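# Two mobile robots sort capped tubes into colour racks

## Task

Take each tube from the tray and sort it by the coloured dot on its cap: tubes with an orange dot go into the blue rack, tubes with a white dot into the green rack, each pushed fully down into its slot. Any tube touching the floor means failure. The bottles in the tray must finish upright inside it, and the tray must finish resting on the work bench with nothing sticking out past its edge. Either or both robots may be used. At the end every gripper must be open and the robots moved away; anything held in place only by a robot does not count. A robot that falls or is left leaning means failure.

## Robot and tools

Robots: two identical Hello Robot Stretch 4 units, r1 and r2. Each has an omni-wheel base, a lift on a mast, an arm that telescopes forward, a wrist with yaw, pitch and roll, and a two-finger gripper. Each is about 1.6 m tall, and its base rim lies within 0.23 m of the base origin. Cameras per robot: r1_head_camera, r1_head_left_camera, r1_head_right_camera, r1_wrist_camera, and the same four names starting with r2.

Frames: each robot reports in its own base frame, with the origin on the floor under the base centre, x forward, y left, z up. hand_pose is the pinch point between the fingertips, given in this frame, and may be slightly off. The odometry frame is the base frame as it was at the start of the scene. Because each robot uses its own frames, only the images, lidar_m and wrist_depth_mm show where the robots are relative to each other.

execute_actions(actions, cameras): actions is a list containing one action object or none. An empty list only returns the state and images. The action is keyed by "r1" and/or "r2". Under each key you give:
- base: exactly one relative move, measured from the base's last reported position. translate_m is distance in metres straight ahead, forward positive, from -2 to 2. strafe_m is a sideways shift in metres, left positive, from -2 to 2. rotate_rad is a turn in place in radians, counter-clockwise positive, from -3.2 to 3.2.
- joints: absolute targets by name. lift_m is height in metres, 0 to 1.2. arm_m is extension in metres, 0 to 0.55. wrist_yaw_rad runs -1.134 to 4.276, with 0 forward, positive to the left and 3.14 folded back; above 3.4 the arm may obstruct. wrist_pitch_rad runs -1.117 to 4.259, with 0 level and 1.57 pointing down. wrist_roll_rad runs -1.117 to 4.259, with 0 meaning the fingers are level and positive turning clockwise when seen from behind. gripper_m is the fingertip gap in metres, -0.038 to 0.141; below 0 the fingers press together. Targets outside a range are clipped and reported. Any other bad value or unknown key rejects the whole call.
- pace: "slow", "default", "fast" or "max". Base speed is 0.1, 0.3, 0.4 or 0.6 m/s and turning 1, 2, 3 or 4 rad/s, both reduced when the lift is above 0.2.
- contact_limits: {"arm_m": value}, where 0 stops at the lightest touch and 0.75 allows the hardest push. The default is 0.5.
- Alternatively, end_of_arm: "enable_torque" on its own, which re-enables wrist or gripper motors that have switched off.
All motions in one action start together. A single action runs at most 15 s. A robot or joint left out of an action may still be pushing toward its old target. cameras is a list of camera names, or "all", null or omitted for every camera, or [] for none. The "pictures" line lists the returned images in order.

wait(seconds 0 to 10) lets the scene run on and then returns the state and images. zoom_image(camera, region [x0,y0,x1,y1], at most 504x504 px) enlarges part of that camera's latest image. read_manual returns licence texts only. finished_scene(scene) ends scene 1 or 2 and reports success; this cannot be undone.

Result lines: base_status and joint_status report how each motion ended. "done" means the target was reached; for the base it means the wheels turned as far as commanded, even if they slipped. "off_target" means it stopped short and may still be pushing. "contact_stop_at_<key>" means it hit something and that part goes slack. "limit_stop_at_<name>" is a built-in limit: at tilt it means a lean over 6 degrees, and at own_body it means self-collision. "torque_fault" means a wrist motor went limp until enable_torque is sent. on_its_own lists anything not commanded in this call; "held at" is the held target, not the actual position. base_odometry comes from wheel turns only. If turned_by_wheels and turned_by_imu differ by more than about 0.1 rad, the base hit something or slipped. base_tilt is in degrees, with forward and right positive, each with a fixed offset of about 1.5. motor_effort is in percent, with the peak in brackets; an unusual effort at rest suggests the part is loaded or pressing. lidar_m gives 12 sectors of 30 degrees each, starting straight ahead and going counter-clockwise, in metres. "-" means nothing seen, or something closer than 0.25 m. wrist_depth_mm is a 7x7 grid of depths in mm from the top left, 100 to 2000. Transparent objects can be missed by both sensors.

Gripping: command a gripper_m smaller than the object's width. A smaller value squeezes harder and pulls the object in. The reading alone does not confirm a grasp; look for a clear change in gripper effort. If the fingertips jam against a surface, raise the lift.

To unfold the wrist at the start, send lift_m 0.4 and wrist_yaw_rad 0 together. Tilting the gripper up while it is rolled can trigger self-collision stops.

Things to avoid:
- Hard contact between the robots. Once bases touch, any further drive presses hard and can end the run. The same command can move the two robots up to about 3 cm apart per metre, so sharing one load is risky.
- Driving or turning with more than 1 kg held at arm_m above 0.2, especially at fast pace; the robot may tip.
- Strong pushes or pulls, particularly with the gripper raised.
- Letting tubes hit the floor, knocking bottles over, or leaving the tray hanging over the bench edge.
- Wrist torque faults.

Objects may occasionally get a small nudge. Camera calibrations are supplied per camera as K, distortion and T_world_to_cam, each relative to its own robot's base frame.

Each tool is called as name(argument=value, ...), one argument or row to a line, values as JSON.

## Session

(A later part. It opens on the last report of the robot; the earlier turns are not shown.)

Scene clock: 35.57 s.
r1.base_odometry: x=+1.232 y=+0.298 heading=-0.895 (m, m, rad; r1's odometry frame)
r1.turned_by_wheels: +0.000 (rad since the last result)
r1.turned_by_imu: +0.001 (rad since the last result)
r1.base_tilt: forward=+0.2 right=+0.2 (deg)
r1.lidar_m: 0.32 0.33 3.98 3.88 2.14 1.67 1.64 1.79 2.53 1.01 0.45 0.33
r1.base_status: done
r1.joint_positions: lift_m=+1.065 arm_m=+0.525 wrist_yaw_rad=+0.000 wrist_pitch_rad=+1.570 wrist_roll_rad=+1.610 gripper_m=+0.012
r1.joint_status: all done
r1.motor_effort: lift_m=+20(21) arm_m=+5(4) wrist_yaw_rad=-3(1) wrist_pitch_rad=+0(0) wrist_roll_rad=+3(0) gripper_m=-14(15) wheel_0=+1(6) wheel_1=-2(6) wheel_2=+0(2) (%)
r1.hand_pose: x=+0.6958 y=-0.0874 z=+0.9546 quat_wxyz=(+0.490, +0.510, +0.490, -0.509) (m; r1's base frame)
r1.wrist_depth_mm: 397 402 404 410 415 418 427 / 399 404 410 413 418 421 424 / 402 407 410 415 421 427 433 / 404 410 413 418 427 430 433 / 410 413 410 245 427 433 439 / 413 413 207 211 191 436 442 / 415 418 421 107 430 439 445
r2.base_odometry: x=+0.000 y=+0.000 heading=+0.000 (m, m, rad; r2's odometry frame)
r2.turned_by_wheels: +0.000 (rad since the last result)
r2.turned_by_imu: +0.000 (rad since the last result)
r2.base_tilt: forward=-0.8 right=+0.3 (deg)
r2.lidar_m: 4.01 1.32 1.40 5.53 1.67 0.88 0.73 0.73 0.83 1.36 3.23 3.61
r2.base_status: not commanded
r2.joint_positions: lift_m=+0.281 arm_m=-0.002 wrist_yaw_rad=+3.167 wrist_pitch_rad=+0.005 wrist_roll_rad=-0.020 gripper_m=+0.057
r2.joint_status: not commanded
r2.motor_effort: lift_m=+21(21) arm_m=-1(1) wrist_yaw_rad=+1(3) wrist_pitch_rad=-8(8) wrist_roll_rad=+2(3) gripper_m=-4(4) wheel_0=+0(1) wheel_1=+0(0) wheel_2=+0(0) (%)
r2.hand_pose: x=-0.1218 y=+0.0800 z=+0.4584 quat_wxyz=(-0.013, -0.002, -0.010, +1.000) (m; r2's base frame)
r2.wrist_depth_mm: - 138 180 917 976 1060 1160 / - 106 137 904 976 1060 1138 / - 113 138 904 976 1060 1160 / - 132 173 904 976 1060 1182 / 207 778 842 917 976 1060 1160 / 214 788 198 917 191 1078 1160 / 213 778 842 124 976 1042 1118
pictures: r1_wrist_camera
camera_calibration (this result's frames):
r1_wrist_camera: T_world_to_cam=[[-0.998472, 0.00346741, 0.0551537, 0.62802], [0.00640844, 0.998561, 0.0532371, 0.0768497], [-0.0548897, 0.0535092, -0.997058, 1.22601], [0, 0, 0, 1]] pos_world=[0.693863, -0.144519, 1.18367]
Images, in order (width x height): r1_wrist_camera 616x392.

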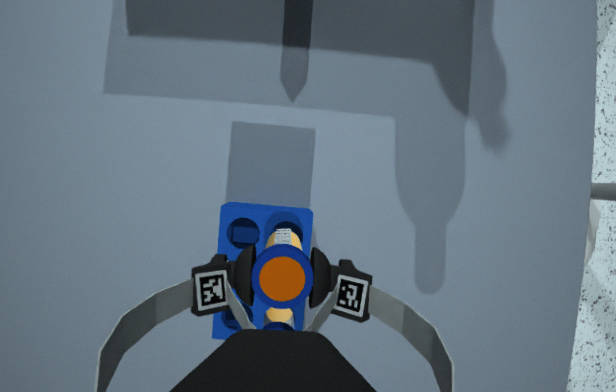

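execute_actions(
  actions=[
    {"r1":{"joints":{"lift_m":0.978,"arm_m":0.522},"pace":"slow"}},
  ],
  cameras=[],
)

execute_actions(
  actions=[
    {"r1":{"joints":{"gripper_m":0.055}}},
  ],
  cameras=["r1_wrist_camera"],
)

execute_actions(
  actions=[
    {"r1":{"base":{"strafe_m":0.08},"joints":{"arm_m":0.532},"pace":"fast"}},
  ],
  cameras=["r1_wrist_camera"],
)

Scene clock: 38.03 s.
r1.base_odometry: x=+1.232 y=+0.298 heading=-0.895 (m, m, rad; r1's odometry frame)
r1.turned_by_wheels: +0.000 (rad since the last result)
r1.turned_by_imu: +0.000 (rad since the last result)
r1.base_tilt: forward=+0.2 right=+0.3 (deg)
r1.lidar_m: 0.30 0.34 3.96 3.89 2.16 1.68 1.61 1.76 2.56 1.03 0.44 0.33
r1.base_status: not commanded
r1.joint_positions: lift_m=+0.978 arm_m=+0.523 wrist_yaw_rad=+0.000 wrist_pitch_rad=+1.570 wrist_roll_rad=+1.610 gripper_m=+0.012
r1.joint_status: all done
r1.motor_effort: lift_m=+16(20) arm_m=-5(3) wrist_yaw_rad=-2(2) wrist_pitch_rad=+0(0) wrist_roll_rad=+2(3) gripper_m=-13(14) wheel_0=+1(1) wheel_1=-2(3) wheel_2=+0(0) (%)
r1.hand_pose: x=+0.6940 y=-0.0874 z=+0.8679 quat_wxyz=(+0.490, +0.510, +0.490, -0.509) (m; r1's base frame)
r1.wrist_depth_mm: 315 317 320 325 329 334 336 / 315 320 324 327 332 336 338 / 319 322 325 329 334 340 342 / 322 325 329 332 336 342 343 / 324 327 271 248 340 343 347 / 325 329 207 211 191 347 349 / 327 332 273 107 343 349 353
r2.base_odometry: x=+0.000 y=+0.000 heading=+0.000 (m, m, rad; r2's odometry frame)
r2.turned_by_wheels: +0.000 (rad since the last result)
r2.turned_by_imu: +0.000 (rad since the last result)
r2.base_tilt: forward=-0.8 right=+0.3 (deg)
r2.lidar_m: 4.00 1.30 1.41 5.53 1.68 0.90 0.74 0.73 0.84 1.36 3.22 3.64
r2.base_status: not commanded
r2.joint_positions: lift_m=+0.281 arm_m=-0.002 wrist_yaw_rad=+3.167 wrist_pitch_rad=+0.005 wrist_roll_rad=-0.020 gripper_m=+0.057
r2.joint_status: not commanded
r2.motor_effort: lift_m=+21(21) arm_m=-1(1) wrist_yaw_rad=+2(3) wrist_pitch_rad=-8(8) wrist_roll_rad=+1(1) gripper_m=-4(2) wheel_0=+0(0) wheel_1=+0(0) wheel_2=+0(0) (%)
r2.hand_pose: x=-0.1218 y=+0.0800 z=+0.4584 quat_wxyz=(-0.013, -0.002, -0.010, +1.000) (m; r2's base frame)
r2.wrist_depth_mm: - 138 181 917 976 1060 1138 / - 106 138 891 976 1078 1160 / - 112 138 904 991 1060 1160 / - 132 173 904 991 1078 1160 / 207 778 842 904 976 1060 1160 / 214 788 198 904 191 1078 1160 / 213 778 854 124 976 1042 1118
pictures: none
No camera images: the call's "cameras" was empty. Leave "cameras" out to get every camera's image.

Scene clock: 39.27 s.
r1.base_odometry: x=+1.232 y=+0.298 heading=-0.895 (m, m, rad; r1's odometry frame)
r1.turned_by_wheels: +0.000 (rad since the last result)
r1.turned_by_imu: +0.000 (rad since the last result)
r1.base_tilt: forward=+0.3 right=+0.4 (deg)
r1.lidar_m: 0.31 0.35 3.96 3.88 2.14 1.68 1.61 1.72 2.56 1.04 0.45 0.32
r1.base_status: not commanded
r1.joint_positions: lift_m=+0.978 arm_m=+0.523 wrist_yaw_rad=+0.000 wrist_pitch_rad=+1.570 wrist_roll_rad=+1.610 gripper_m=+0.055
r1.joint_status: all done
r1.motor_effort: lift_m=+16(17) arm_m=-5(5) wrist_yaw_rad=-2(1) wrist_pitch_rad=+0(0) wrist_roll_rad=+2(1) gripper_m=-2(11) wheel_0=+1(1) wheel_1=-2(2) wheel_2=+0(0) (%)
r1.hand_pose: x=+0.6940 y=-0.0874 z=+0.8679 quat_wxyz=(+0.490, +0.510, +0.490, -0.509) (m; r1's base frame)
r1.wrist_depth_mm: 315 317 322 325 329 334 336 / 317 320 324 329 332 336 338 / 319 324 327 330 334 338 342 / 322 325 330 334 336 340 343 / 324 327 271 273 338 343 347 / 325 329 212 213 340 347 349 / 327 330 274 108 342 349 353
r2.base_odometry: x=+0.000 y=+0.000 heading=+0.000 (m, m, rad; r2's odometry frame)
r2.turned_by_wheels: +0.000 (rad since the last result)
r2.turned_by_imu: +0.000 (rad since the last result)
r2.base_tilt: forward=-0.9 right=+0.2 (deg)
r2.lidar_m: 4.01 1.31 1.39 5.54 1.68 0.91 0.75 0.72 0.84 1.37 3.24 3.62
r2.base_status: not commanded
r2.joint_positions: lift_m=+0.281 arm_m=-0.002 wrist_yaw_rad=+3.167 wrist_pitch_rad=+0.005 wrist_roll_rad=-0.020 gripper_m=+0.057
r2.joint_status: not commanded
r2.motor_effort: lift_m=+21(21) arm_m=-1(1) wrist_yaw_rad=+1(2) wrist_pitch_rad=-8(8) wrist_roll_rad=+0(2) gripper_m=-4(3) wheel_0=+1(0) wheel_1=+0(0) wheel_2=+0(0) (%)
r2.hand_pose: x=-0.1218 y=+0.0800 z=+0.4584 quat_wxyz=(-0.013, -0.002, -0.010, +1.000) (m; r2's base frame)
r2.wrist_depth_mm: - 138 180 904 991 1060 1138 / - 106 137 904 976 1078 1138 / - 112 137 904 976 1060 1160 / - 132 173 904 960 1060 1138 / 207 778 831 917 976 1060 1160 / 215 798 198 917 192 1060 1160 / 214 778 842 124 976 1042 1118
pictures: r1_wrist_camera
camera_calibration (this result's frames):
r1_wrist_camera: T_world_to_cam=[[-0.998472, 0.00346714, 0.0551537, 0.631071], [0.00640817, 0.998561, 0.0532371, 0.0814766], [-0.0548898, 0.0535092, -0.997058, 1.13947], [0, 0, 0, 1]] pos_world=[0.692129, -0.144519, 1.09697]
Images, in order (width x height): r1_wrist_camera 616x392.

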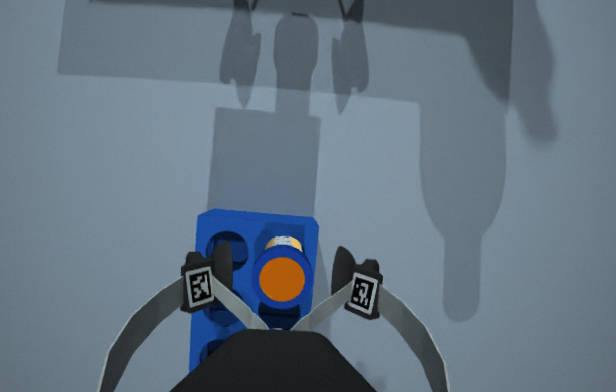

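Scene clock: 40.50 s.
r1.base_odometry: x=+1.295 y=+0.348 heading=-0.895 (m, m, rad; r1's odometry frame)
r1.turned_by_wheels: +0.000 (rad since the last result)
r1.turned_by_imu: +0.000 (rad since the last result)
r1.base_tilt: forward=+0.3 right=+0.4 (deg)
r1.lidar_m: 0.31 0.33 3.88 3.82 2.17 1.67 1.61 1.72 2.56 1.06 0.43 0.33
r1.base_status: done
r1.joint_positions: lift_m=+0.978 arm_m=+0.531 wrist_yaw_rad=+0.000 wrist_pitch_rad=+1.570 wrist_roll_rad=+1.610 gripper_m=+0.055
r1.joint_status: all done
r1.motor_effort: lift_m=+17(17) arm_m=+6(7) wrist_yaw_rad=-3(1) wrist_pitch_rad=+0(1) wrist_roll_rad=+2(4) gripper_m=-1(3) wheel_0=+0(10) wheel_1=-1(8) wheel_2=+0(2) (%)
r1.hand_pose: x=+0.7023 y=-0.0874 z=+0.8679 quat_wxyz=(+0.490, +0.510, +0.490, -0.509) (m; r1's base frame)
r1.wrist_depth_mm: 314 319 322 325 329 334 338 / 315 320 324 329 332 336 340 / 319 322 297 210 334 340 342 / 322 325 325 327 336 342 345 / 324 327 272 273 340 343 347 / 325 329 213 214 342 345 349 / 329 332 334 107 343 349 351
r2.base_odometry: x=+0.000 y=+0.000 heading=+0.000 (m, m, rad; r2's odometry frame)
r2.turned_by_wheels: +0.000 (rad since the last result)
r2.turned_by_imu: +0.000 (rad since the last result)
r2.base_tilt: forward=-0.8 right=+0.2 (deg)
r2.lidar_m: 4.02 1.32 1.41 5.53 1.69 0.90 0.74 0.72 0.85 1.36 3.24 3.64
r2.base_status: not commanded
r2.joint_positions: lift_m=+0.281 arm_m=-0.002 wrist_yaw_rad=+3.167 wrist_pitch_rad=+0.005 wrist_roll_rad=-0.020 gripper_m=+0.057
r2.joint_status: not commanded
r2.motor_effort: lift_m=+21(21) arm_m=-1(1) wrist_yaw_rad=-1(1) wrist_pitch_rad=-8(7) wrist_roll_rad=+3(2) gripper_m=-4(3) wheel_0=+0(1) wheel_1=+0(0) wheel_2=+0(0) (%)
r2.hand_pose: x=-0.1218 y=+0.0800 z=+0.4584 quat_wxyz=(-0.013, -0.002, -0.010, +1.000) (m; r2's base frame)
r2.wrist_depth_mm: - 138 180 904 976 1060 1160 / - 106 138 917 976 1060 1160 / - 113 138 904 976 1060 1160 / - 132 173 904 976 1042 1182 / 207 778 842 904 976 1042 1160 / 214 788 198 917 191 1078 1138 / 214 778 842 124 976 1025 1118
pictures: r1_wrist_camera
camera_calibration (this result's frames):
r1_wrist_camera: T_world_to_cam=[[-0.998474, 0.0034614, 0.0551219, 0.639321], [0.00640073, 0.998561, 0.0532373, 0.0814289], [-0.0548583, 0.0535088, -0.997059, 1.1399], [0, 0, 0, 1]] pos_world=[0.700357, -0.144519, 1.09697]
Images, in order (width x height): r1_wrist_camera 616x392.

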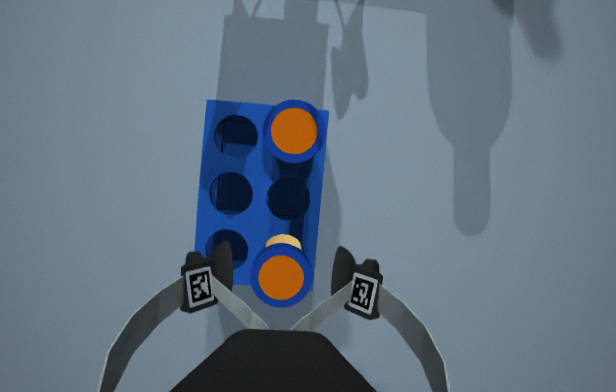

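execute_actions(
  actions=[
    {"r1":{"base":{"strafe_m":-0.581},"joints":{"lift_m":1.03,"arm_m":0.52},"pace":"fast"}},
  ],
  cameras=[],
)

execute_actions(
  actions=[
    {"r1":{"joints":{"lift_m":0.984,"arm_m":0.509},"pace":"fast"}},
  ],
  cameras=["r1_wrist_camera"],
)

Scene clock: 44.33 s.
r1.base_odometry: x=+0.841 y=-0.015 heading=-0.895 (m, m, rad; r1's odometry frame)
r1.turned_by_wheels: +0.000 (rad since the last result)
r1.turned_by_imu: +0.000 (rad since the last result)
r1.base_tilt: forward=+0.3 right=+0.2 (deg)
r1.lidar_m: 0.28 0.31 0.44 4.39 2.22 1.72 1.66 1.77 2.62 4.32 0.40 0.29
r1.base_status: done
r1.joint_positions: lift_m=+1.030 arm_m=+0.521 wrist_yaw_rad=+0.000 wrist_pitch_rad=+1.570 wrist_roll_rad=+1.610 gripper_m=+0.055
r1.joint_status: all done
r1.motor_effort: lift_m=+20(23) arm_m=-5(3) wrist_yaw_rad=-2(2) wrist_pitch_rad=+1(1) wrist_roll_rad=+3(2) gripper_m=-2(5) wheel_0=-1(7) wheel_1=+1(9) wheel_2=+0(0) (%)
r1.hand_pose: x=+0.6920 y=-0.0874 z=+0.9196 quat_wxyz=(+0.490, +0.510, +0.490, -0.509) (m; r1's base frame)
r1.wrist_depth_mm: 364 368 370 377 382 384 389 / 366 370 373 382 384 389 392 / 370 324 377 382 387 389 394 / 370 231 377 322 387 389 399 / 373 257 379 263 389 394 402 / 377 332 382 325 389 397 404 / 379 379 384 107 394 392 404
r2.base_odometry: x=+0.000 y=+0.000 heading=+0.000 (m, m, rad; r2's odometry frame)
r2.turned_by_wheels: +0.000 (rad since the last result)
r2.turned_by_imu: +0.000 (rad since the last result)
r2.base_tilt: forward=-0.8 right=+0.3 (deg)
r2.lidar_m: 4.00 1.32 1.41 5.55 1.65 0.89 0.73 0.72 0.84 1.35 3.22 3.64
r2.base_status: not commanded
r2.joint_positions: lift_m=+0.281 arm_m=-0.002 wrist_yaw_rad=+3.167 wrist_pitch_rad=+0.005 wrist_roll_rad=-0.020 gripper_m=+0.057
r2.joint_status: not commanded
r2.motor_effort: lift_m=+21(21) arm_m=-1(1) wrist_yaw_rad=+1(1) wrist_pitch_rad=-7(7) wrist_roll_rad=+2(2) gripper_m=-3(4) wheel_0=+1(0) wheel_1=+0(0) wheel_2=+0(1) (%)
r2.hand_pose: x=-0.1218 y=+0.0800 z=+0.4584 quat_wxyz=(-0.013, -0.002, -0.010, +1.000) (m; r2's base frame)
r2.wrist_depth_mm: - 138 180 904 991 1078 1160 / - 106 137 891 976 1060 1160 / - 113 138 904 976 1042 1160 / - 132 173 904 976 1060 1160 / 207 788 842 917 976 1060 1160 / 214 788 198 904 191 1060 1160 / 214 778 842 124 960 1060 1118
pictures: none
No camera images: the call's "cameras" was empty. Leave "cameras" out to get every camera's image.

Scene clock: 45.23 s.
r1.base_odometry: x=+0.841 y=-0.015 heading=-0.895 (m, m, rad; r1's odometry frame)
r1.turned_by_wheels: +0.000 (rad since the last result)
r1.turned_by_imu: +0.000 (rad since the last result)
r1.base_tilt: forward=+0.4 right=+0.4 (deg)
r1.lidar_m: 0.28 0.28 0.43 4.39 2.23 1.70 1.66 1.77 2.61 4.34 0.39 0.28
r1.base_status: not commanded
r1.joint_positions: lift_m=+0.984 arm_m=+0.510 wrist_yaw_rad=+0.000 wrist_pitch_rad=+1.570 wrist_roll_rad=+1.610 gripper_m=+0.055
r1.joint_status: all done
r1.motor_effort: lift_m=+17(19) arm_m=-5(5) wrist_yaw_rad=-2(1) wrist_pitch_rad=+0(0) wrist_roll_rad=+0(3) gripper_m=-2(3) wheel_0=+0(0) wheel_1=+1(1) wheel_2=+0(0) (%)
r1.hand_pose: x=+0.6810 y=-0.0874 z=+0.8739 quat_wxyz=(+0.490, +0.510, +0.490, -0.509) (m; r1's base frame)
r1.wrist_depth_mm: 320 324 329 330 334 340 343 / 322 325 329 334 338 342 343 / 272 319 332 334 340 345 349 / 173 201 332 216 342 343 298 / 189 271 330 224 343 347 303 / 306 332 216 217 283 349 300 / 307 336 338 107 347 351 294
r2.base_odometry: x=+0.000 y=+0.000 heading=+0.000 (m, m, rad; r2's odometry frame)
r2.turned_by_wheels: +0.000 (rad since the last result)
r2.turned_by_imu: +0.000 (rad since the last result)
r2.base_tilt: forward=-0.8 right=+0.3 (deg)
r2.lidar_m: 4.02 1.32 1.40 5.54 1.69 0.89 0.73 0.73 0.83 1.38 3.23 3.63
r2.base_status: not commanded
r2.joint_positions: lift_m=+0.281 arm_m=-0.002 wrist_yaw_rad=+3.167 wrist_pitch_rad=+0.005 wrist_roll_rad=-0.020 gripper_m=+0.057
r2.joint_status: not commanded
r2.motor_effort: lift_m=+21(21) arm_m=-1(1) wrist_yaw_rad=+1(0) wrist_pitch_rad=-7(8) wrist_roll_rad=+2(2) gripper_m=-3(4) wheel_0=+0(1) wheel_1=+0(0) wheel_2=+0(0) (%)
r2.hand_pose: x=-0.1218 y=+0.0800 z=+0.4584 quat_wxyz=(-0.013, -0.002, -0.010, +1.000) (m; r2's base frame)
r2.wrist_depth_mm: - 138 180 904 976 1078 1138 / - 106 137 904 976 1060 1160 / - 113 138 891 976 1078 1182 / - 132 173 904 976 1060 1160 / 207 778 842 904 976 1060 1160 / 214 798 197 917 191 1060 1138 / 214 768 842 124 976 1025 1118
pictures: r1_wrist_camera
camera_calibration (this result's frames):
r1_wrist_camera: T_world_to_cam=[[-0.998469, 0.00352362, 0.0552067, 0.617687], [0.00646748, 0.998561, 0.0532367, 0.0812009], [-0.0549396, 0.0535123, -0.997055, 1.14476], [0, 0, 0, 1]] pos_world=[0.679109, -0.144519, 1.10296]
Images, in order (width x height): r1_wrist_camera 616x392.

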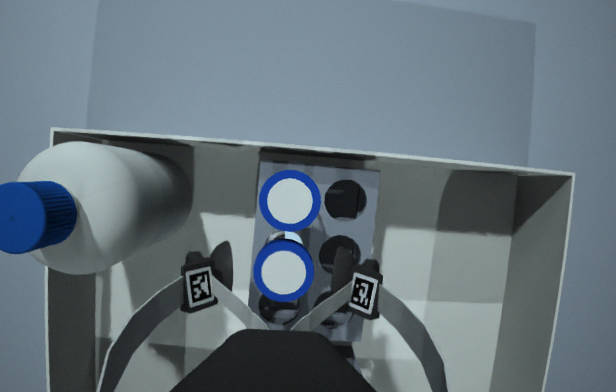

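execute_actions(
  actions=[
    {"r1":{"base":{"strafe_m":-0.002},"joints":{"gripper_m":0.012}}},
  ],
  cameras=[],
)

execute_actions(
  actions=[
    {"r1":{"joints":{"lift_m":1.11},"pace":"fast"}},
  ],
  cameras=["r1_wrist_camera"],
)

execute_actions(
  actions=[
    {"r1":{"base":{"strafe_m":-0.41},"joints":{"arm_m":0.48},"pace":"fast"}},
  ],
  cameras=["r1_wrist_camera"],
)

Scene clock: 47.50 s.
r1.base_odometry: x=+0.840 y=-0.016 heading=-0.895 (m, m, rad; r1's odometry frame)
r1.turned_by_wheels: +0.000 (rad since the last result)
r1.turned_by_imu: +0.000 (rad since the last result)
r1.base_tilt: forward=+0.2 right=+0.4 (deg)
r1.lidar_m: 0.28 0.32 0.44 4.39 2.21 1.71 1.66 1.80 2.61 4.35 0.38 0.27
r1.base_status: done
r1.joint_positions: lift_m=+0.984 arm_m=+0.510 wrist_yaw_rad=+0.000 wrist_pitch_rad=+1.570 wrist_roll_rad=+1.610 gripper_m=+0.012
r1.joint_status: all done
r1.motor_effort: lift_m=+17(17) arm_m=-5(5) wrist_yaw_rad=-2(2) wrist_pitch_rad=+0(0) wrist_roll_rad=+3(3) gripper_m=-12(12) wheel_0=+0(3) wheel_1=+0(3) wheel_2=+0(1) (%)
r1.hand_pose: x=+0.6810 y=-0.0874 z=+0.8739 quat_wxyz=(+0.490, +0.510, +0.490, -0.509) (m; r1's base frame)
r1.wrist_depth_mm: 319 325 327 332 336 340 342 / 322 325 329 334 338 343 343 / 324 325 332 336 340 345 347 / 185 202 332 273 340 343 300 / 188 226 334 220 343 345 303 / 306 330 207 211 191 347 300 / 307 336 338 108 345 349 294
r2.base_odometry: x=+0.000 y=+0.000 heading=+0.000 (m, m, rad; r2's odometry frame)
r2.turned_by_wheels: +0.000 (rad since the last result)
r2.turned_by_imu: +0.000 (rad since the last result)
r2.base_tilt: forward=-0.9 right=+0.2 (deg)
r2.lidar_m: 4.01 1.33 1.43 5.53 1.69 0.89 0.74 0.72 0.83 1.37 3.24 3.64
r2.base_status: not commanded
r2.joint_positions: lift_m=+0.281 arm_m=-0.002 wrist_yaw_rad=+3.167 wrist_pitch_rad=+0.005 wrist_roll_rad=-0.020 gripper_m=+0.057
r2.joint_status: not commanded
r2.motor_effort: lift_m=+21(21) arm_m=-1(1) wrist_yaw_rad=+0(1) wrist_pitch_rad=-8(7) wrist_roll_rad=+2(3) gripper_m=-3(5) wheel_0=+0(0) wheel_1=+0(0) wheel_2=+0(0) (%)
r2.hand_pose: x=-0.1218 y=+0.0800 z=+0.4584 quat_wxyz=(-0.013, -0.002, -0.010, +1.000) (m; r2's base frame)
r2.wrist_depth_mm: - 138 180 904 976 1078 1138 / - 107 137 904 976 1078 1138 / - 113 138 891 976 1060 1160 / - 132 173 904 976 1060 1160 / 207 778 854 904 976 1060 1160 / 214 778 198 917 192 1060 1160 / 214 778 842 124 991 1042 1098
pictures: none
No camera images: the call's "cameras" was empty. Leave "cameras" out to get every camera's image.

Scene clock: 48.80 s.
r1.base_odometry: x=+0.840 y=-0.016 heading=-0.895 (m, m, rad; r1's odometry frame)
r1.turned_by_wheels: +0.000 (rad since the last result)
r1.turned_by_imu: +0.000 (rad since the last result)
r1.base_tilt: forward=+0.4 right=+0.5 (deg)
r1.lidar_m: 0.28 0.31 0.45 4.38 2.24 1.71 1.67 1.80 2.62 4.35 0.39 0.31
r1.base_status: not commanded
r1.joint_positions: lift_m=+1.110 arm_m=+0.510 wrist_yaw_rad=+0.000 wrist_pitch_rad=+1.570 wrist_roll_rad=+1.610 gripper_m=+0.012
r1.joint_status: all done
r1.motor_effort: lift_m=+21(23) arm_m=-4(5) wrist_yaw_rad=-2(1) wrist_pitch_rad=+0(0) wrist_roll_rad=+0(2) gripper_m=-13(13) wheel_0=-1(0) wheel_1=+1(1) wheel_2=+0(0) (%)
r1.hand_pose: x=+0.6810 y=-0.0874 z=+0.9995 quat_wxyz=(+0.490, +0.510, +0.490, -0.509) (m; r1's base frame)
r1.wrist_depth_mm: 439 442 449 455 462 466 469 / 442 449 452 455 466 469 477 / 442 449 455 462 466 473 480 / 449 312 459 402 469 477 480 / 452 455 459 241 469 477 484 / 455 421 207 211 191 480 488 / 462 462 462 107 462 488 492
r2.base_odometry: x=+0.000 y=+0.000 heading=+0.000 (m, m, rad; r2's odometry frame)
r2.turned_by_wheels: +0.000 (rad since the last result)
r2.turned_by_imu: +0.000 (rad since the last result)
r2.base_tilt: forward=-0.8 right=+0.3 (deg)
r2.lidar_m: 4.02 1.32 1.41 5.54 1.66 0.89 0.74 0.74 0.84 1.36 3.23 3.64
r2.base_status: not commanded
r2.joint_positions: lift_m=+0.281 arm_m=-0.002 wrist_yaw_rad=+3.167 wrist_pitch_rad=+0.005 wrist_roll_rad=-0.020 gripper_m=+0.057
r2.joint_status: not commanded
r2.motor_effort: lift_m=+21(21) arm_m=-1(1) wrist_yaw_rad=+1(0) wrist_pitch_rad=-7(7) wrist_roll_rad=+1(4) gripper_m=-3(4) wheel_0=+0(0) wheel_1=+0(0) wheel_2=+0(0) (%)
r2.hand_pose: x=-0.1218 y=+0.0800 z=+0.4584 quat_wxyz=(-0.013, -0.002, -0.010, +1.000) (m; r2's base frame)
r2.wrist_depth_mm: - 138 180 904 976 1078 1138 / - 106 138 904 976 1078 1160 / - 113 138 904 976 1060 1138 / - 132 173 917 976 1060 1160 / 207 778 842 917 976 1060 1160 / 214 798 198 904 192 1078 1138 / 214 778 842 124 976 1060 1118
pictures: r1_wrist_camera
camera_calibration (this result's frames):
r1_wrist_camera: T_world_to_cam=[[-0.998469, 0.00352362, 0.0552065, 0.610746], [0.00646747, 0.998561, 0.0532367, 0.0745124], [-0.0549395, 0.0535123, -0.997055, 1.27003], [0, 0, 0, 1]] pos_world=[0.679104, -0.144519, 1.2286]
Images, in order (width x height): r1_wrist_camera 616x392.

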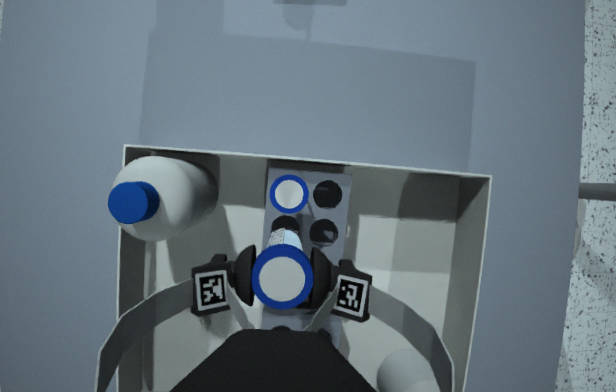

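Scene clock: 51.37 s.
r1.base_odometry: x=+0.520 y=-0.273 heading=-0.895 (m, m, rad; r1's odometry frame)
r1.turned_by_wheels: +0.000 (rad since the last result)
r1.turned_by_imu: +0.000 (rad since the last result)
r1.base_tilt: forward=+0.2 right=+0.2 (deg)
r1.lidar_m: 0.25 0.26 0.41 4.80 2.25 1.75 1.69 1.84 2.66 3.91 0.36 0.26
r1.base_status: done
r1.joint_positions: lift_m=+1.110 arm_m=+0.481 wrist_yaw_rad=+0.000 wrist_pitch_rad=+1.570 wrist_roll_rad=+1.610 gripper_m=+0.012
r1.joint_status: all done
r1.motor_effort: lift_m=+20(21) arm_m=-5(1) wrist_yaw_rad=-1(1) wrist_pitch_rad=+0(0) wrist_roll_rad=+2(1) gripper_m=-13(13) wheel_0=+0(6) wheel_1=+2(9) wheel_2=+0(2) (%)
r1.hand_pose: x=+0.6520 y=-0.0874 z=+0.9996 quat_wxyz=(+0.490, +0.510, +0.490, -0.509) (m; r1's base frame)
r1.wrist_depth_mm: 439 445 449 455 462 466 473 / 442 449 452 459 462 469 473 / 449 449 455 462 466 473 477 / 449 452 459 407 473 477 484 / 452 459 462 241 473 480 484 / 455 459 206 211 191 488 492 / 462 462 466 107 477 488 492
r2.base_odometry: x=+0.000 y=+0.000 heading=+0.000 (m, m, rad; r2's odometry frame)
r2.turned_by_wheels: +0.000 (rad since the last result)
r2.turned_by_imu: +0.000 (rad since the last result)
r2.base_tilt: forward=-0.9 right=+0.3 (deg)
r2.lidar_m: 4.02 1.31 1.42 5.54 1.68 0.91 0.75 0.73 0.82 1.35 3.24 3.64
r2.base_status: not commanded
r2.joint_positions: lift_m=+0.281 arm_m=-0.002 wrist_yaw_rad=+3.167 wrist_pitch_rad=+0.005 wrist_roll_rad=-0.020 gripper_m=+0.057
r2.joint_status: not commanded
r2.motor_effort: lift_m=+21(21) arm_m=-1(1) wrist_yaw_rad=+0(1) wrist_pitch_rad=-8(7) wrist_roll_rad=+0(3) gripper_m=-4(5) wheel_0=+1(0) wheel_1=+0(0) wheel_2=+1(0) (%)
r2.hand_pose: x=-0.1218 y=+0.0800 z=+0.4584 quat_wxyz=(-0.013, -0.002, -0.010, +1.000) (m; r2's base frame)
r2.wrist_depth_mm: - 138 180 904 976 1060 1138 / - 106 137 917 976 1060 1160 / - 113 138 904 991 1060 1160 / - 132 173 904 976 1060 1160 / 206 788 842 904 976 1060 1160 / 214 788 197 917 192 1060 1160 / 214 778 842 124 976 1042 1118
pictures: r1_wrist_camera
camera_calibration (this result's frames):
r1_wrist_camera: T_world_to_cam=[[-0.998471, 0.00351105, 0.0551683, 0.581836], [0.00645286, 0.998561, 0.053237, 0.0747053], [-0.054902, 0.0535116, -0.997057, 1.26848], [0, 0, 0, 1]] pos_world=[0.650107, -0.144519, 1.22868]
Images, in order (width x height): r1_wrist_camera 616x392.

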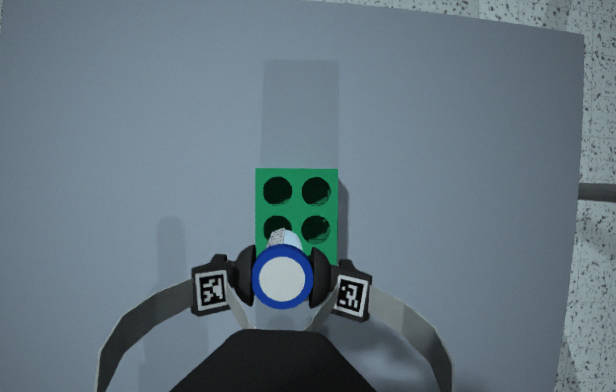

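execute_actions(
  actions=[
    {"r1":{"base":{"strafe_m":-0.039},"joints":{"lift_m":1.045,"arm_m":0.49},"pace":"fast"}},
  ],
  cameras=["r1_wrist_camera"],
)

Scene clock: 53.60 s.
r1.base_odometry: x=+0.489 y=-0.297 heading=-0.895 (m, m, rad; r1's odometry frame)
r1.turned_by_wheels: +0.000 (rad since the last result)
r1.turned_by_imu: +0.000 (rad since the last result)
r1.base_tilt: forward=+0.3 right=+0.2 (deg)
r1.lidar_m: 0.25 0.28 0.42 4.82 2.22 1.75 1.70 1.85 2.66 3.88 0.35 0.27
r1.base_status: done
r1.joint_positions: lift_m=+1.045 arm_m=+0.489 wrist_yaw_rad=+0.000 wrist_pitch_rad=+1.570 wrist_roll_rad=+1.610 gripper_m=+0.012
r1.joint_status: all done
r1.motor_effort: lift_m=+17(19) arm_m=+4(3) wrist_yaw_rad=-2(2) wrist_pitch_rad=+0(0) wrist_roll_rad=+2(4) gripper_m=-12(13) wheel_0=+0(10) wheel_1=+1(5) wheel_2=+0(1) (%)
r1.hand_pose: x=+0.6603 y=-0.0874 z=+0.9349 quat_wxyz=(+0.490, +0.510, +0.490, -0.509) (m; r1's base frame)
r1.wrist_depth_mm: 377 382 387 392 394 402 788 / 382 384 389 394 402 404 407 / 382 389 394 397 402 407 410 / 387 392 394 399 404 410 415 / 389 394 399 241 404 413 418 / 392 394 207 211 191 415 421 / 397 399 402 107 413 418 424
r2.base_odometry: x=+0.000 y=+0.000 heading=+0.000 (m, m, rad; r2's odometry frame)
r2.turned_by_wheels: +0.000 (rad since the last result)
r2.turned_by_imu: +0.000 (rad since the last result)
r2.base_tilt: forward=-0.7 right=+0.4 (deg)
r2.lidar_m: 4.01 1.32 1.42 5.54 1.66 0.89 0.73 0.73 0.84 1.36 3.23 3.65
r2.base_status: not commanded
r2.joint_positions: lift_m=+0.281 arm_m=-0.002 wrist_yaw_rad=+3.167 wrist_pitch_rad=+0.005 wrist_roll_rad=-0.020 gripper_m=+0.057
r2.joint_status: not commanded
r2.motor_effort: lift_m=+21(21) arm_m=-1(1) wrist_yaw_rad=+1(1) wrist_pitch_rad=-8(6) wrist_roll_rad=+2(1) gripper_m=-4(5) wheel_0=+0(1) wheel_1=+0(0) wheel_2=+0(0) (%)
r2.hand_pose: x=-0.1218 y=+0.0800 z=+0.4584 quat_wxyz=(-0.013, -0.002, -0.010, +1.000) (m; r2's base frame)
r2.wrist_depth_mm: - 138 180 904 976 1060 1138 / - 107 137 904 976 1060 1160 / - 113 138 904 976 1078 1160 / - 132 173 904 991 1060 1160 / 207 788 842 904 976 1060 1160 / 215 788 198 917 192 1078 1138 / 213 778 854 124 976 1025 1118
pictures: r1_wrist_camera
camera_calibration (this result's frames):
r1_wrist_camera: T_world_to_cam=[[-0.998471, 0.00351827, 0.0551739, 0.593649], [0.00646038, 0.998561, 0.053237, 0.0780937], [-0.0549072, 0.053512, -0.997057, 1.20439], [0, 0, 0, 1]] pos_world=[0.658367, -0.144519, 1.16393]
Images, in order (width x height): r1_wrist_camera 616x392.

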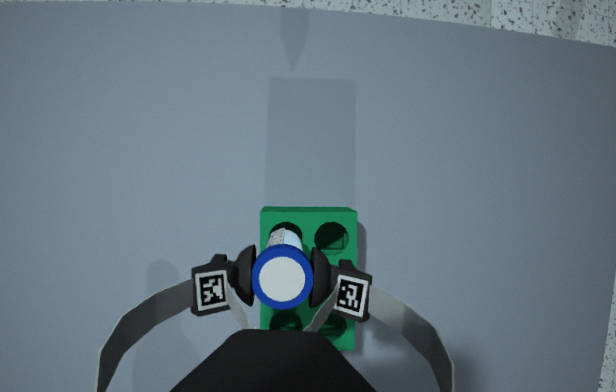

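execute_actions(
  actions=[
    {"r1":{"joints":{"lift_m":0.979},"pace":"slow"}},
  ],
  cameras=[],
)

execute_actions(
  actions=[
    {"r1":{"joints":{"gripper_m":0.052}}},
  ],
  cameras=[],
)

execute_actions(
  actions=[
    {"r1":{"base":{"strafe_m":0.409},"joints":{"lift_m":1.04,"arm_m":0.496},"pace":"fast"}},
  ],
  cameras=["r1_wrist_camera"],
)

execute_actions(
  actions=[
    {"r1":{"joints":{"lift_m":0.984,"arm_m":0.5075}}},
  ],
  cameras=["r1_wrist_camera"],
)

Scene clock: 56.70 s.
r1.base_odometry: x=+0.489 y=-0.297 heading=-0.895 (m, m, rad; r1's odometry frame)
r1.turned_by_wheels: +0.000 (rad since the last result)
r1.turned_by_imu: +0.000 (rad since the last result)
r1.base_tilt: forward=+0.4 right=+0.3 (deg)
r1.lidar_m: 0.25 0.25 0.39 4.83 2.23 1.75 1.70 1.83 2.66 3.90 0.35 0.26
r1.base_status: not commanded
r1.joint_positions: lift_m=+0.979 arm_m=+0.489 wrist_yaw_rad=+0.000 wrist_pitch_rad=+1.570 wrist_roll_rad=+1.610 gripper_m=+0.012
r1.joint_status: all done
r1.motor_effort: lift_m=+16(18) arm_m=+5(5) wrist_yaw_rad=-2(1) wrist_pitch_rad=+0(1) wrist_roll_rad=+4(4) gripper_m=-13(15) wheel_0=+0(0) wheel_1=+1(1) wheel_2=+0(0) (%)
r1.hand_pose: x=+0.6603 y=-0.0874 z=+0.8689 quat_wxyz=(+0.490, +0.510, +0.490, -0.509) (m; r1's base frame)
r1.wrist_depth_mm: 314 319 324 327 330 334 338 / 317 320 325 329 332 336 340 / 320 324 329 332 336 338 343 / 324 325 330 332 338 343 345 / 325 327 330 240 340 345 349 / 327 329 207 211 193 347 349 / 329 332 336 107 343 349 353
r2.base_odometry: x=+0.000 y=+0.000 heading=+0.000 (m, m, rad; r2's odometry frame)
r2.turned_by_wheels: +0.000 (rad since the last result)
r2.turned_by_imu: +0.000 (rad since the last result)
r2.base_tilt: forward=-0.8 right=+0.3 (deg)
r2.lidar_m: 4.02 1.33 1.42 5.52 1.67 0.87 0.75 0.74 0.84 1.37 3.23 3.64
r2.base_status: not commanded
r2.joint_positions: lift_m=+0.281 arm_m=-0.002 wrist_yaw_rad=+3.167 wrist_pitch_rad=+0.005 wrist_roll_rad=-0.020 gripper_m=+0.057
r2.joint_status: not commanded
r2.motor_effort: lift_m=+21(21) arm_m=-1(1) wrist_yaw_rad=+2(1) wrist_pitch_rad=-8(7) wrist_roll_rad=+1(2) gripper_m=-3(4) wheel_0=+0(1) wheel_1=+0(0) wheel_2=+0(0) (%)
r2.hand_pose: x=-0.1218 y=+0.0800 z=+0.4584 quat_wxyz=(-0.013, -0.002, -0.010, +1.000) (m; r2's base frame)
r2.wrist_depth_mm: - 138 180 904 976 1078 1138 / - 106 138 904 976 1060 1138 / - 113 138 904 976 1060 1160 / - 132 173 904 976 1078 1160 / 207 788 842 904 976 1060 1182 / 214 798 198 904 192 1060 1138 / 213 778 831 124 976 1060 1118
pictures: none
No camera images: the call's "cameras" was empty. Leave "cameras" out to get every camera's image.

Scene clock: 57.90 s.
r1.base_odometry: x=+0.489 y=-0.297 heading=-0.895 (m, m, rad; r1's odometry frame)
r1.turned_by_wheels: +0.000 (rad since the last result)
r1.turned_by_imu: +0.000 (rad since the last result)
r1.base_tilt: forward=+0.2 right=+0.3 (deg)
r1.lidar_m: 0.25 0.27 0.40 4.84 2.25 1.73 1.70 1.85 2.65 3.88 0.36 0.27
r1.base_status: not commanded
r1.joint_positions: lift_m=+0.979 arm_m=+0.489 wrist_yaw_rad=+0.000 wrist_pitch_rad=+1.570 wrist_roll_rad=+1.610 gripper_m=+0.052
r1.joint_status: all done
r1.motor_effort: lift_m=+16(16) arm_m=+5(5) wrist_yaw_rad=-2(2) wrist_pitch_rad=+0(0) wrist_roll_rad=+4(2) gripper_m=-3(16) wheel_0=+0(0) wheel_1=+1(1) wheel_2=+0(0) (%)
r1.hand_pose: x=+0.6603 y=-0.0874 z=+0.8689 quat_wxyz=(+0.490, +0.510, +0.490, -0.509) (m; r1's base frame)
r1.wrist_depth_mm: 315 319 322 325 330 334 338 / 317 322 325 329 332 336 342 / 320 324 327 330 334 342 343 / 322 325 330 334 338 342 343 / 325 327 330 257 340 345 347 / 327 329 213 214 340 347 351 / 329 332 336 107 343 349 353
r2.base_odometry: x=+0.000 y=+0.000 heading=+0.000 (m, m, rad; r2's odometry frame)
r2.turned_by_wheels: +0.000 (rad since the last result)
r2.turned_by_imu: +0.000 (rad since the last result)
r2.base_tilt: forward=-0.8 right=+0.3 (deg)
r2.lidar_m: 4.00 1.31 1.41 5.53 1.67 0.89 0.74 0.72 0.85 1.35 3.25 3.64
r2.base_status: not commanded
r2.joint_positions: lift_m=+0.281 arm_m=-0.002 wrist_yaw_rad=+3.167 wrist_pitch_rad=+0.005 wrist_roll_rad=-0.020 gripper_m=+0.057
r2.joint_status: not commanded
r2.motor_effort: lift_m=+21(21) arm_m=-1(1) wrist_yaw_rad=+1(1) wrist_pitch_rad=-8(8) wrist_roll_rad=+1(2) gripper_m=-4(5) wheel_0=+1(1) wheel_1=+0(0) wheel_2=+0(0) (%)
r2.hand_pose: x=-0.1218 y=+0.0800 z=+0.4584 quat_wxyz=(-0.013, -0.002, -0.010, +1.000) (m; r2's base frame)
r2.wrist_depth_mm: - 138 180 904 976 1060 1160 / - 106 137 904 976 1060 1160 / - 113 138 904 991 1060 1160 / - 132 173 904 976 1078 1160 / 207 778 842 904 976 1060 1160 / 214 788 197 904 191 1078 1160 / 213 778 842 124 976 1042 1098
pictures: none
No camera images: the call's "cameras" was empty. Leave "cameras" out to get every camera's image.

Scene clock: 60.43 s.
r1.base_odometry: x=+0.808 y=-0.041 heading=-0.895 (m, m, rad; r1's odometry frame)
r1.turned_by_wheels: +0.000 (rad since the last result)
r1.turned_by_imu: +0.001 (rad since the last result)
r1.base_tilt: forward=+0.2 right=+0.3 (deg)
r1.lidar_m: 0.26 0.29 0.42 4.41 2.20 1.74 1.67 1.80 2.64 4.29 0.41 0.30
r1.base_status: done
r1.joint_positions: lift_m=+1.040 arm_m=+0.495 wrist_yaw_rad=+0.000 wrist_pitch_rad=+1.570 wrist_roll_rad=+1.610 gripper_m=+0.052
r1.joint_status: all done
r1.motor_effort: lift_m=+20(23) arm_m=+5(6) wrist_yaw_rad=-2(2) wrist_pitch_rad=+1(0) wrist_roll_rad=+3(3) gripper_m=-3(4) wheel_0=+1(8) wheel_1=-1(7) wheel_2=+0(2) (%)
r1.hand_pose: x=+0.6663 y=-0.0874 z=+0.9296 quat_wxyz=(+0.490, +0.510, +0.490, -0.509) (m; r1's base frame)
r1.wrist_depth_mm: 373 377 384 387 392 397 399 / 375 379 384 389 394 397 402 / 377 382 387 389 397 402 404 / 379 366 387 394 399 402 410 / 244 251 332 334 399 402 413 / 384 250 216 336 402 404 418 / 389 392 397 107 402 407 418
r2.base_odometry: x=+0.000 y=+0.000 heading=+0.000 (m, m, rad; r2's odometry frame)
r2.turned_by_wheels: +0.000 (rad since the last result)
r2.turned_by_imu: +0.000 (rad since the last result)
r2.base_tilt: forward=-0.8 right=+0.3 (deg)
r2.lidar_m: 4.01 1.31 1.41 5.54 1.68 0.90 0.73 0.72 0.82 1.36 3.23 3.64
r2.base_status: not commanded
r2.joint_positions: lift_m=+0.281 arm_m=-0.002 wrist_yaw_rad=+3.167 wrist_pitch_rad=+0.005 wrist_roll_rad=-0.020 gripper_m=+0.057
r2.joint_status: not commanded
r2.motor_effort: lift_m=+21(21) arm_m=-1(1) wrist_yaw_rad=+3(1) wrist_pitch_rad=-8(7) wrist_roll_rad=+2(1) gripper_m=-4(3) wheel_0=+0(1) wheel_1=+0(0) wheel_2=+0(0) (%)
r2.hand_pose: x=-0.1218 y=+0.0800 z=+0.4584 quat_wxyz=(-0.013, -0.002, -0.010, +1.000) (m; r2's base frame)
r2.wrist_depth_mm: - 138 180 904 976 1060 1138 / - 106 138 917 976 1060 1138 / - 112 138 904 991 1042 1160 / - 132 173 904 991 1060 1160 / 207 778 842 904 976 1060 1160 / 214 788 198 917 191 1060 1138 / 213 788 842 124 976 1042 1118
pictures: r1_wrist_camera
camera_calibration (this result's frames):
r1_wrist_camera: T_world_to_cam=[[-0.998476, 0.00342836, 0.0550755, 0.600081], [0.00636521, 0.998562, 0.0532376, 0.0783976], [-0.0548138, 0.053507, -0.997062, 1.19942], [0, 0, 0, 1]] pos_world=[0.664412, -0.144519, 1.15867]
Images, in order (width x height): r1_wrist_camera 616x392.

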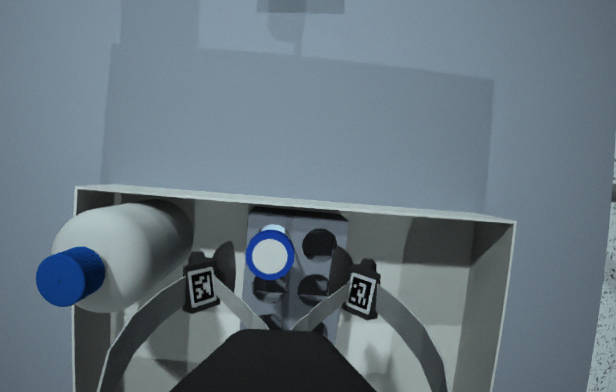

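Scene clock: 61.57 s.
r1.base_odometry: x=+0.808 y=-0.041 heading=-0.895 (m, m, rad; r1's odometry frame)
r1.turned_by_wheels: +0.000 (rad since the last result)
r1.turned_by_imu: +0.000 (rad since the last result)
r1.base_tilt: forward=+0.3 right=+0.2 (deg)
r1.lidar_m: 0.28 0.30 0.43 4.43 2.23 1.72 1.67 1.79 2.61 4.29 0.39 0.29
r1.base_status: not commanded
r1.joint_positions: lift_m=+0.984 arm_m=+0.507 wrist_yaw_rad=+0.000 wrist_pitch_rad=+1.570 wrist_roll_rad=+1.610 gripper_m=+0.052
r1.joint_status: all done
r1.motor_effort: lift_m=+17(20) arm_m=+5(6) wrist_yaw_rad=-2(2) wrist_pitch_rad=+0(1) wrist_roll_rad=+3(3) gripper_m=-2(3) wheel_0=+0(0) wheel_1=-2(2) wheel_2=+0(0) (%)
r1.hand_pose: x=+0.6777 y=-0.0874 z=+0.8739 quat_wxyz=(+0.490, +0.510, +0.490, -0.509) (m; r1's base frame)
r1.wrist_depth_mm: 320 324 327 332 336 340 343 / 324 327 330 332 338 342 343 / 325 329 332 336 340 345 347 / 327 319 332 338 342 347 351 / 189 215 304 276 343 345 303 / 164 193 215 217 343 349 297 / 286 334 338 107 347 351 296
r2.base_odometry: x=+0.000 y=+0.000 heading=+0.000 (m, m, rad; r2's odometry frame)
r2.turned_by_wheels: +0.000 (rad since the last result)
r2.turned_by_imu: +0.000 (rad since the last result)
r2.base_tilt: forward=-0.9 right=+0.5 (deg)
r2.lidar_m: 4.01 1.32 1.42 5.53 1.66 0.90 0.74 0.73 0.84 1.36 3.24 3.64
r2.base_status: not commanded
r2.joint_positions: lift_m=+0.281 arm_m=-0.002 wrist_yaw_rad=+3.167 wrist_pitch_rad=+0.005 wrist_roll_rad=-0.020 gripper_m=+0.057
r2.joint_status: not commanded
r2.motor_effort: lift_m=+21(21) arm_m=-1(1) wrist_yaw_rad=+1(2) wrist_pitch_rad=-9(6) wrist_roll_rad=+2(1) gripper_m=-2(4) wheel_0=+0(0) wheel_1=+0(0) wheel_2=+0(0) (%)
r2.hand_pose: x=-0.1218 y=+0.0800 z=+0.4584 quat_wxyz=(-0.013, -0.002, -0.010, +1.000) (m; r2's base frame)
r2.wrist_depth_mm: - 138 180 891 976 1060 1160 / - 106 137 904 976 1060 1160 / - 113 138 904 976 1060 1138 / - 132 173 904 976 1060 1160 / 207 778 842 904 976 1078 1182 / 214 788 197 904 192 1060 1138 / 214 778 842 124 976 1042 1118
pictures: r1_wrist_camera
camera_calibration (this result's frames):
r1_wrist_camera: T_world_to_cam=[[-0.998474, 0.00345573, 0.0551211, 0.614505], [0.00639501, 0.998561, 0.0532373, 0.0812707], [-0.0548578, 0.0535085, -0.997059, 1.14453], [0, 0, 0, 1]] pos_world=[0.675834, -0.144519, 1.10296]
Images, in order (width x height): r1_wrist_camera 616x392.

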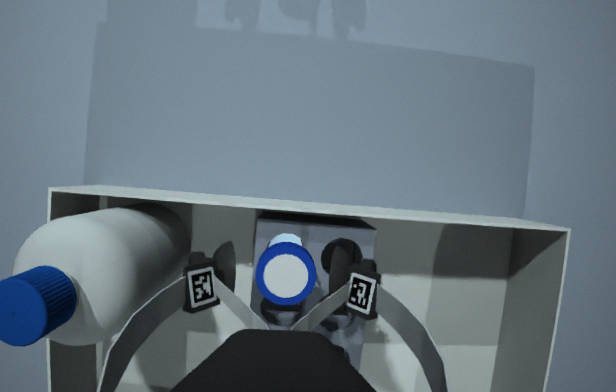

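execute_actions(
  actions=[
    {"r1":{"joints":{"gripper_m":0.012,"arm_m":0.505}}},
  ],
  cameras=[],
)

execute_actions(
  actions=[
    {"r1":{"joints":{"lift_m":1.065},"pace":"fast"}},
  ],
  cameras=["r1_wrist_camera"],
)

execute_actions(
  actions=[
    {"r1":{"base":{"strafe_m":-0.329},"joints":{"arm_m":0.488},"pace":"fast"}},
  ],
  cameras=["r1_wrist_camera"],
)

Scene clock: 63.83 s.
r1.base_odometry: x=+0.808 y=-0.041 heading=-0.895 (m, m, rad; r1's odometry frame)
r1.turned_by_wheels: +0.000 (rad since the last result)
r1.turned_by_imu: +0.000 (rad since the last result)
r1.base_tilt: forward=+0.2 right=+0.3 (deg)
r1.lidar_m: 0.26 0.27 0.45 4.40 2.24 1.70 1.67 1.80 2.60 4.30 0.38 0.28
r1.base_status: not commanded
r1.joint_positions: lift_m=+0.984 arm_m=+0.506 wrist_yaw_rad=+0.000 wrist_pitch_rad=+1.570 wrist_roll_rad=+1.610 gripper_m=+0.012
r1.joint_status: all done
r1.motor_effort: lift_m=+17(17) arm_m=-4(1) wrist_yaw_rad=-2(2) wrist_pitch_rad=+0(0) wrist_roll_rad=+3(3) gripper_m=-13(11) wheel_0=+0(1) wheel_1=-1(1) wheel_2=+0(0) (%)
r1.hand_pose: x=+0.6770 y=-0.0874 z=+0.8739 quat_wxyz=(+0.490, +0.510, +0.490, -0.509) (m; r1's base frame)
r1.wrist_depth_mm: 320 324 327 330 334 340 343 / 322 327 330 332 338 342 345 / 325 327 332 338 340 343 349 / 325 320 332 336 343 345 351 / 189 216 317 274 343 345 303 / 166 193 206 210 191 347 301 / 287 336 338 107 347 349 294
r2.base_odometry: x=+0.000 y=+0.000 heading=+0.000 (m, m, rad; r2's odometry frame)
r2.turned_by_wheels: +0.000 (rad since the last result)
r2.turned_by_imu: +0.000 (rad since the last result)
r2.base_tilt: forward=-0.8 right=+0.4 (deg)
r2.lidar_m: 4.02 1.34 1.40 5.55 1.70 0.89 0.73 0.73 0.83 1.36 3.24 3.62
r2.base_status: not commanded
r2.joint_positions: lift_m=+0.281 arm_m=-0.002 wrist_yaw_rad=+3.167 wrist_pitch_rad=+0.005 wrist_roll_rad=-0.020 gripper_m=+0.057
r2.joint_status: not commanded
r2.motor_effort: lift_m=+21(21) arm_m=-1(1) wrist_yaw_rad=+2(1) wrist_pitch_rad=-8(7) wrist_roll_rad=+3(1) gripper_m=-4(6) wheel_0=+1(1) wheel_1=+0(0) wheel_2=+0(0) (%)
r2.hand_pose: x=-0.1218 y=+0.0800 z=+0.4584 quat_wxyz=(-0.013, -0.002, -0.010, +1.000) (m; r2's base frame)
r2.wrist_depth_mm: - 138 181 904 976 1078 1138 / - 106 137 904 976 1060 1160 / - 113 138 904 976 1060 1160 / - 132 173 904 976 1060 1160 / 207 778 831 917 976 1078 1160 / 214 788 198 917 191 1060 1138 / 213 768 842 124 976 1042 1118
pictures: none
No camera images: the call's "cameras" was empty. Leave "cameras" out to get every camera's image.

Scene clock: 64.93 s.
r1.base_odometry: x=+0.808 y=-0.041 heading=-0.895 (m, m, rad; r1's odometry frame)
r1.turned_by_wheels: +0.000 (rad since the last result)
r1.turned_by_imu: +0.000 (rad since the last result)
r1.base_tilt: forward=+0.2 right=+0.3 (deg)
r1.lidar_m: 0.26 0.31 0.42 4.43 2.21 1.72 1.66 1.82 2.64 4.30 0.40 0.29
r1.base_status: not commanded
r1.joint_positions: lift_m=+1.065 arm_m=+0.506 wrist_yaw_rad=+0.000 wrist_pitch_rad=+1.570 wrist_roll_rad=+1.610 gripper_m=+0.012
r1.joint_status: all done
r1.motor_effort: lift_m=+21(23) arm_m=-5(5) wrist_yaw_rad=-1(2) wrist_pitch_rad=+1(0) wrist_roll_rad=+3(3) gripper_m=-14(14) wheel_0=+0(0) wheel_1=-1(2) wheel_2=+0(0) (%)
r1.hand_pose: x=+0.6770 y=-0.0874 z=+0.9545 quat_wxyz=(+0.490, +0.510, +0.490, -0.509) (m; r1's base frame)
r1.wrist_depth_mm: 399 402 404 410 415 421 427 / 399 404 407 413 415 424 427 / 402 407 413 415 421 427 430 / 407 394 415 418 421 430 433 / 407 268 351 281 424 427 436 / 413 274 207 211 191 433 442 / 413 415 418 107 430 430 445
r2.base_odometry: x=+0.000 y=+0.000 heading=+0.000 (m, m, rad; r2's odometry frame)
r2.turned_by_wheels: +0.000 (rad since the last result)
r2.turned_by_imu: +0.000 (rad since the last result)
r2.base_tilt: forward=-0.9 right=+0.4 (deg)
r2.lidar_m: 4.01 1.32 1.41 5.54 1.69 0.88 0.74 0.74 0.84 1.35 3.24 3.63
r2.base_status: not commanded
r2.joint_positions: lift_m=+0.281 arm_m=-0.002 wrist_yaw_rad=+3.167 wrist_pitch_rad=+0.005 wrist_roll_rad=-0.020 gripper_m=+0.057
r2.joint_status: not commanded
r2.motor_effort: lift_m=+21(21) arm_m=-1(1) wrist_yaw_rad=+0(1) wrist_pitch_rad=-8(8) wrist_roll_rad=+1(2) gripper_m=-4(4) wheel_0=+1(1) wheel_1=+0(0) wheel_2=+0(0) (%)
r2.hand_pose: x=-0.1218 y=+0.0800 z=+0.4584 quat_wxyz=(-0.013, -0.002, -0.010, +1.000) (m; r2's base frame)
r2.wrist_depth_mm: - 138 180 904 976 1060 1160 / - 106 137 904 976 1078 1138 / - 113 138 904 976 1060 1160 / - 132 173 904 991 1060 1138 / 207 778 831 904 976 1060 1160 / 215 798 198 904 192 1060 1138 / 214 778 842 124 976 1042 1118
pictures: r1_wrist_camera
camera_calibration (this result's frames):
r1_wrist_camera: T_world_to_cam=[[-0.998474, 0.00345592, 0.0551212, 0.609335], [0.00639521, 0.998561, 0.0532373, 0.0769822], [-0.0548579, 0.0535085, -0.997059, 1.22489], [0, 0, 0, 1]] pos_world=[0.675107, -0.144519, 1.1836]
Images, in order (width x height): r1_wrist_camera 616x392.

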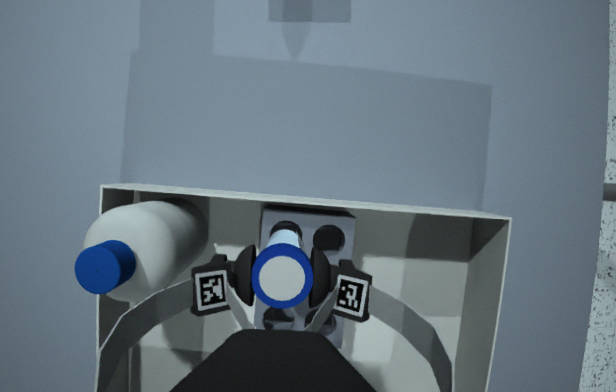

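Scene clock: 67.23 s.
r1.base_odometry: x=+0.552 y=-0.247 heading=-0.895 (m, m, rad; r1's odometry frame)
r1.turned_by_wheels: +0.000 (rad since the last result)
r1.turned_by_imu: +0.000 (rad since the last result)
r1.base_tilt: forward=+0.2 right=+0.4 (deg)
r1.lidar_m: 0.26 0.29 0.41 4.75 2.26 1.73 1.68 1.84 2.64 3.97 0.38 0.27
r1.base_status: done
r1.joint_positions: lift_m=+1.065 arm_m=+0.489 wrist_yaw_rad=+0.000 wrist_pitch_rad=+1.570 wrist_roll_rad=+1.610 gripper_m=+0.012
r1.joint_status: all done
r1.motor_effort: lift_m=+20(21) arm_m=-5(5) wrist_yaw_rad=-1(2) wrist_pitch_rad=+0(0) wrist_roll_rad=+4(1) gripper_m=-14(13) wheel_0=+1(8) wheel_1=+0(9) wheel_2=+0(1) (%)
r1.hand_pose: x=+0.6600 y=-0.0874 z=+0.9546 quat_wxyz=(+0.490, +0.510, +0.490, -0.509) (m; r1's base frame)
r1.wrist_depth_mm: 397 399 407 413 415 421 427 / 402 404 407 413 418 424 430 / 404 407 410 357 418 427 430 / 407 410 415 362 424 430 433 / 410 413 418 281 427 433 439 / 413 415 207 211 191 436 442 / 413 418 424 107 430 436 445
r2.base_odometry: x=+0.000 y=+0.000 heading=+0.000 (m, m, rad; r2's odometry frame)
r2.turned_by_wheels: +0.000 (rad since the last result)
r2.turned_by_imu: +0.000 (rad since the last result)
r2.base_tilt: forward=-0.9 right=+0.3 (deg)
r2.lidar_m: 4.01 1.33 1.42 5.52 1.68 0.89 0.75 0.73 0.84 1.38 3.24 3.66
r2.base_status: not commanded
r2.joint_positions: lift_m=+0.281 arm_m=-0.002 wrist_yaw_rad=+3.167 wrist_pitch_rad=+0.005 wrist_roll_rad=-0.020 gripper_m=+0.057
r2.joint_status: not commanded
r2.motor_effort: lift_m=+21(21) arm_m=-1(1) wrist_yaw_rad=+2(0) wrist_pitch_rad=-8(7) wrist_roll_rad=+2(1) gripper_m=-5(8) wheel_0=+1(0) wheel_1=+0(0) wheel_2=+0(0) (%)
r2.hand_pose: x=-0.1218 y=+0.0800 z=+0.4584 quat_wxyz=(-0.013, -0.002, -0.010, +1.000) (m; r2's base frame)
r2.wrist_depth_mm: - 138 180 904 976 1060 1138 / - 106 138 904 976 1060 1138 / - 113 138 904 976 1060 1138 / - 133 173 904 991 1060 1160 / 207 778 842 917 976 1060 1160 / 214 788 198 917 191 1078 1160 / 213 778 842 124 976 1042 1118
pictures: r1_wrist_camera
camera_calibration (this result's frames):
r1_wrist_camera: T_world_to_cam=[[-0.998472, 0.00349122, 0.0551506, 0.592328], [0.00643209, 0.998561, 0.0532371, 0.0770638], [-0.0548854, 0.0535105, -0.997058, 1.22403], [0, 0, 0, 1]] pos_world=[0.658109, -0.144519, 1.18366]
Images, in order (width x height): r1_wrist_camera 616x392.

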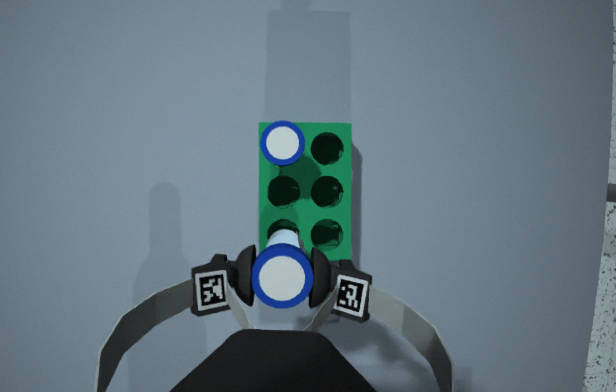

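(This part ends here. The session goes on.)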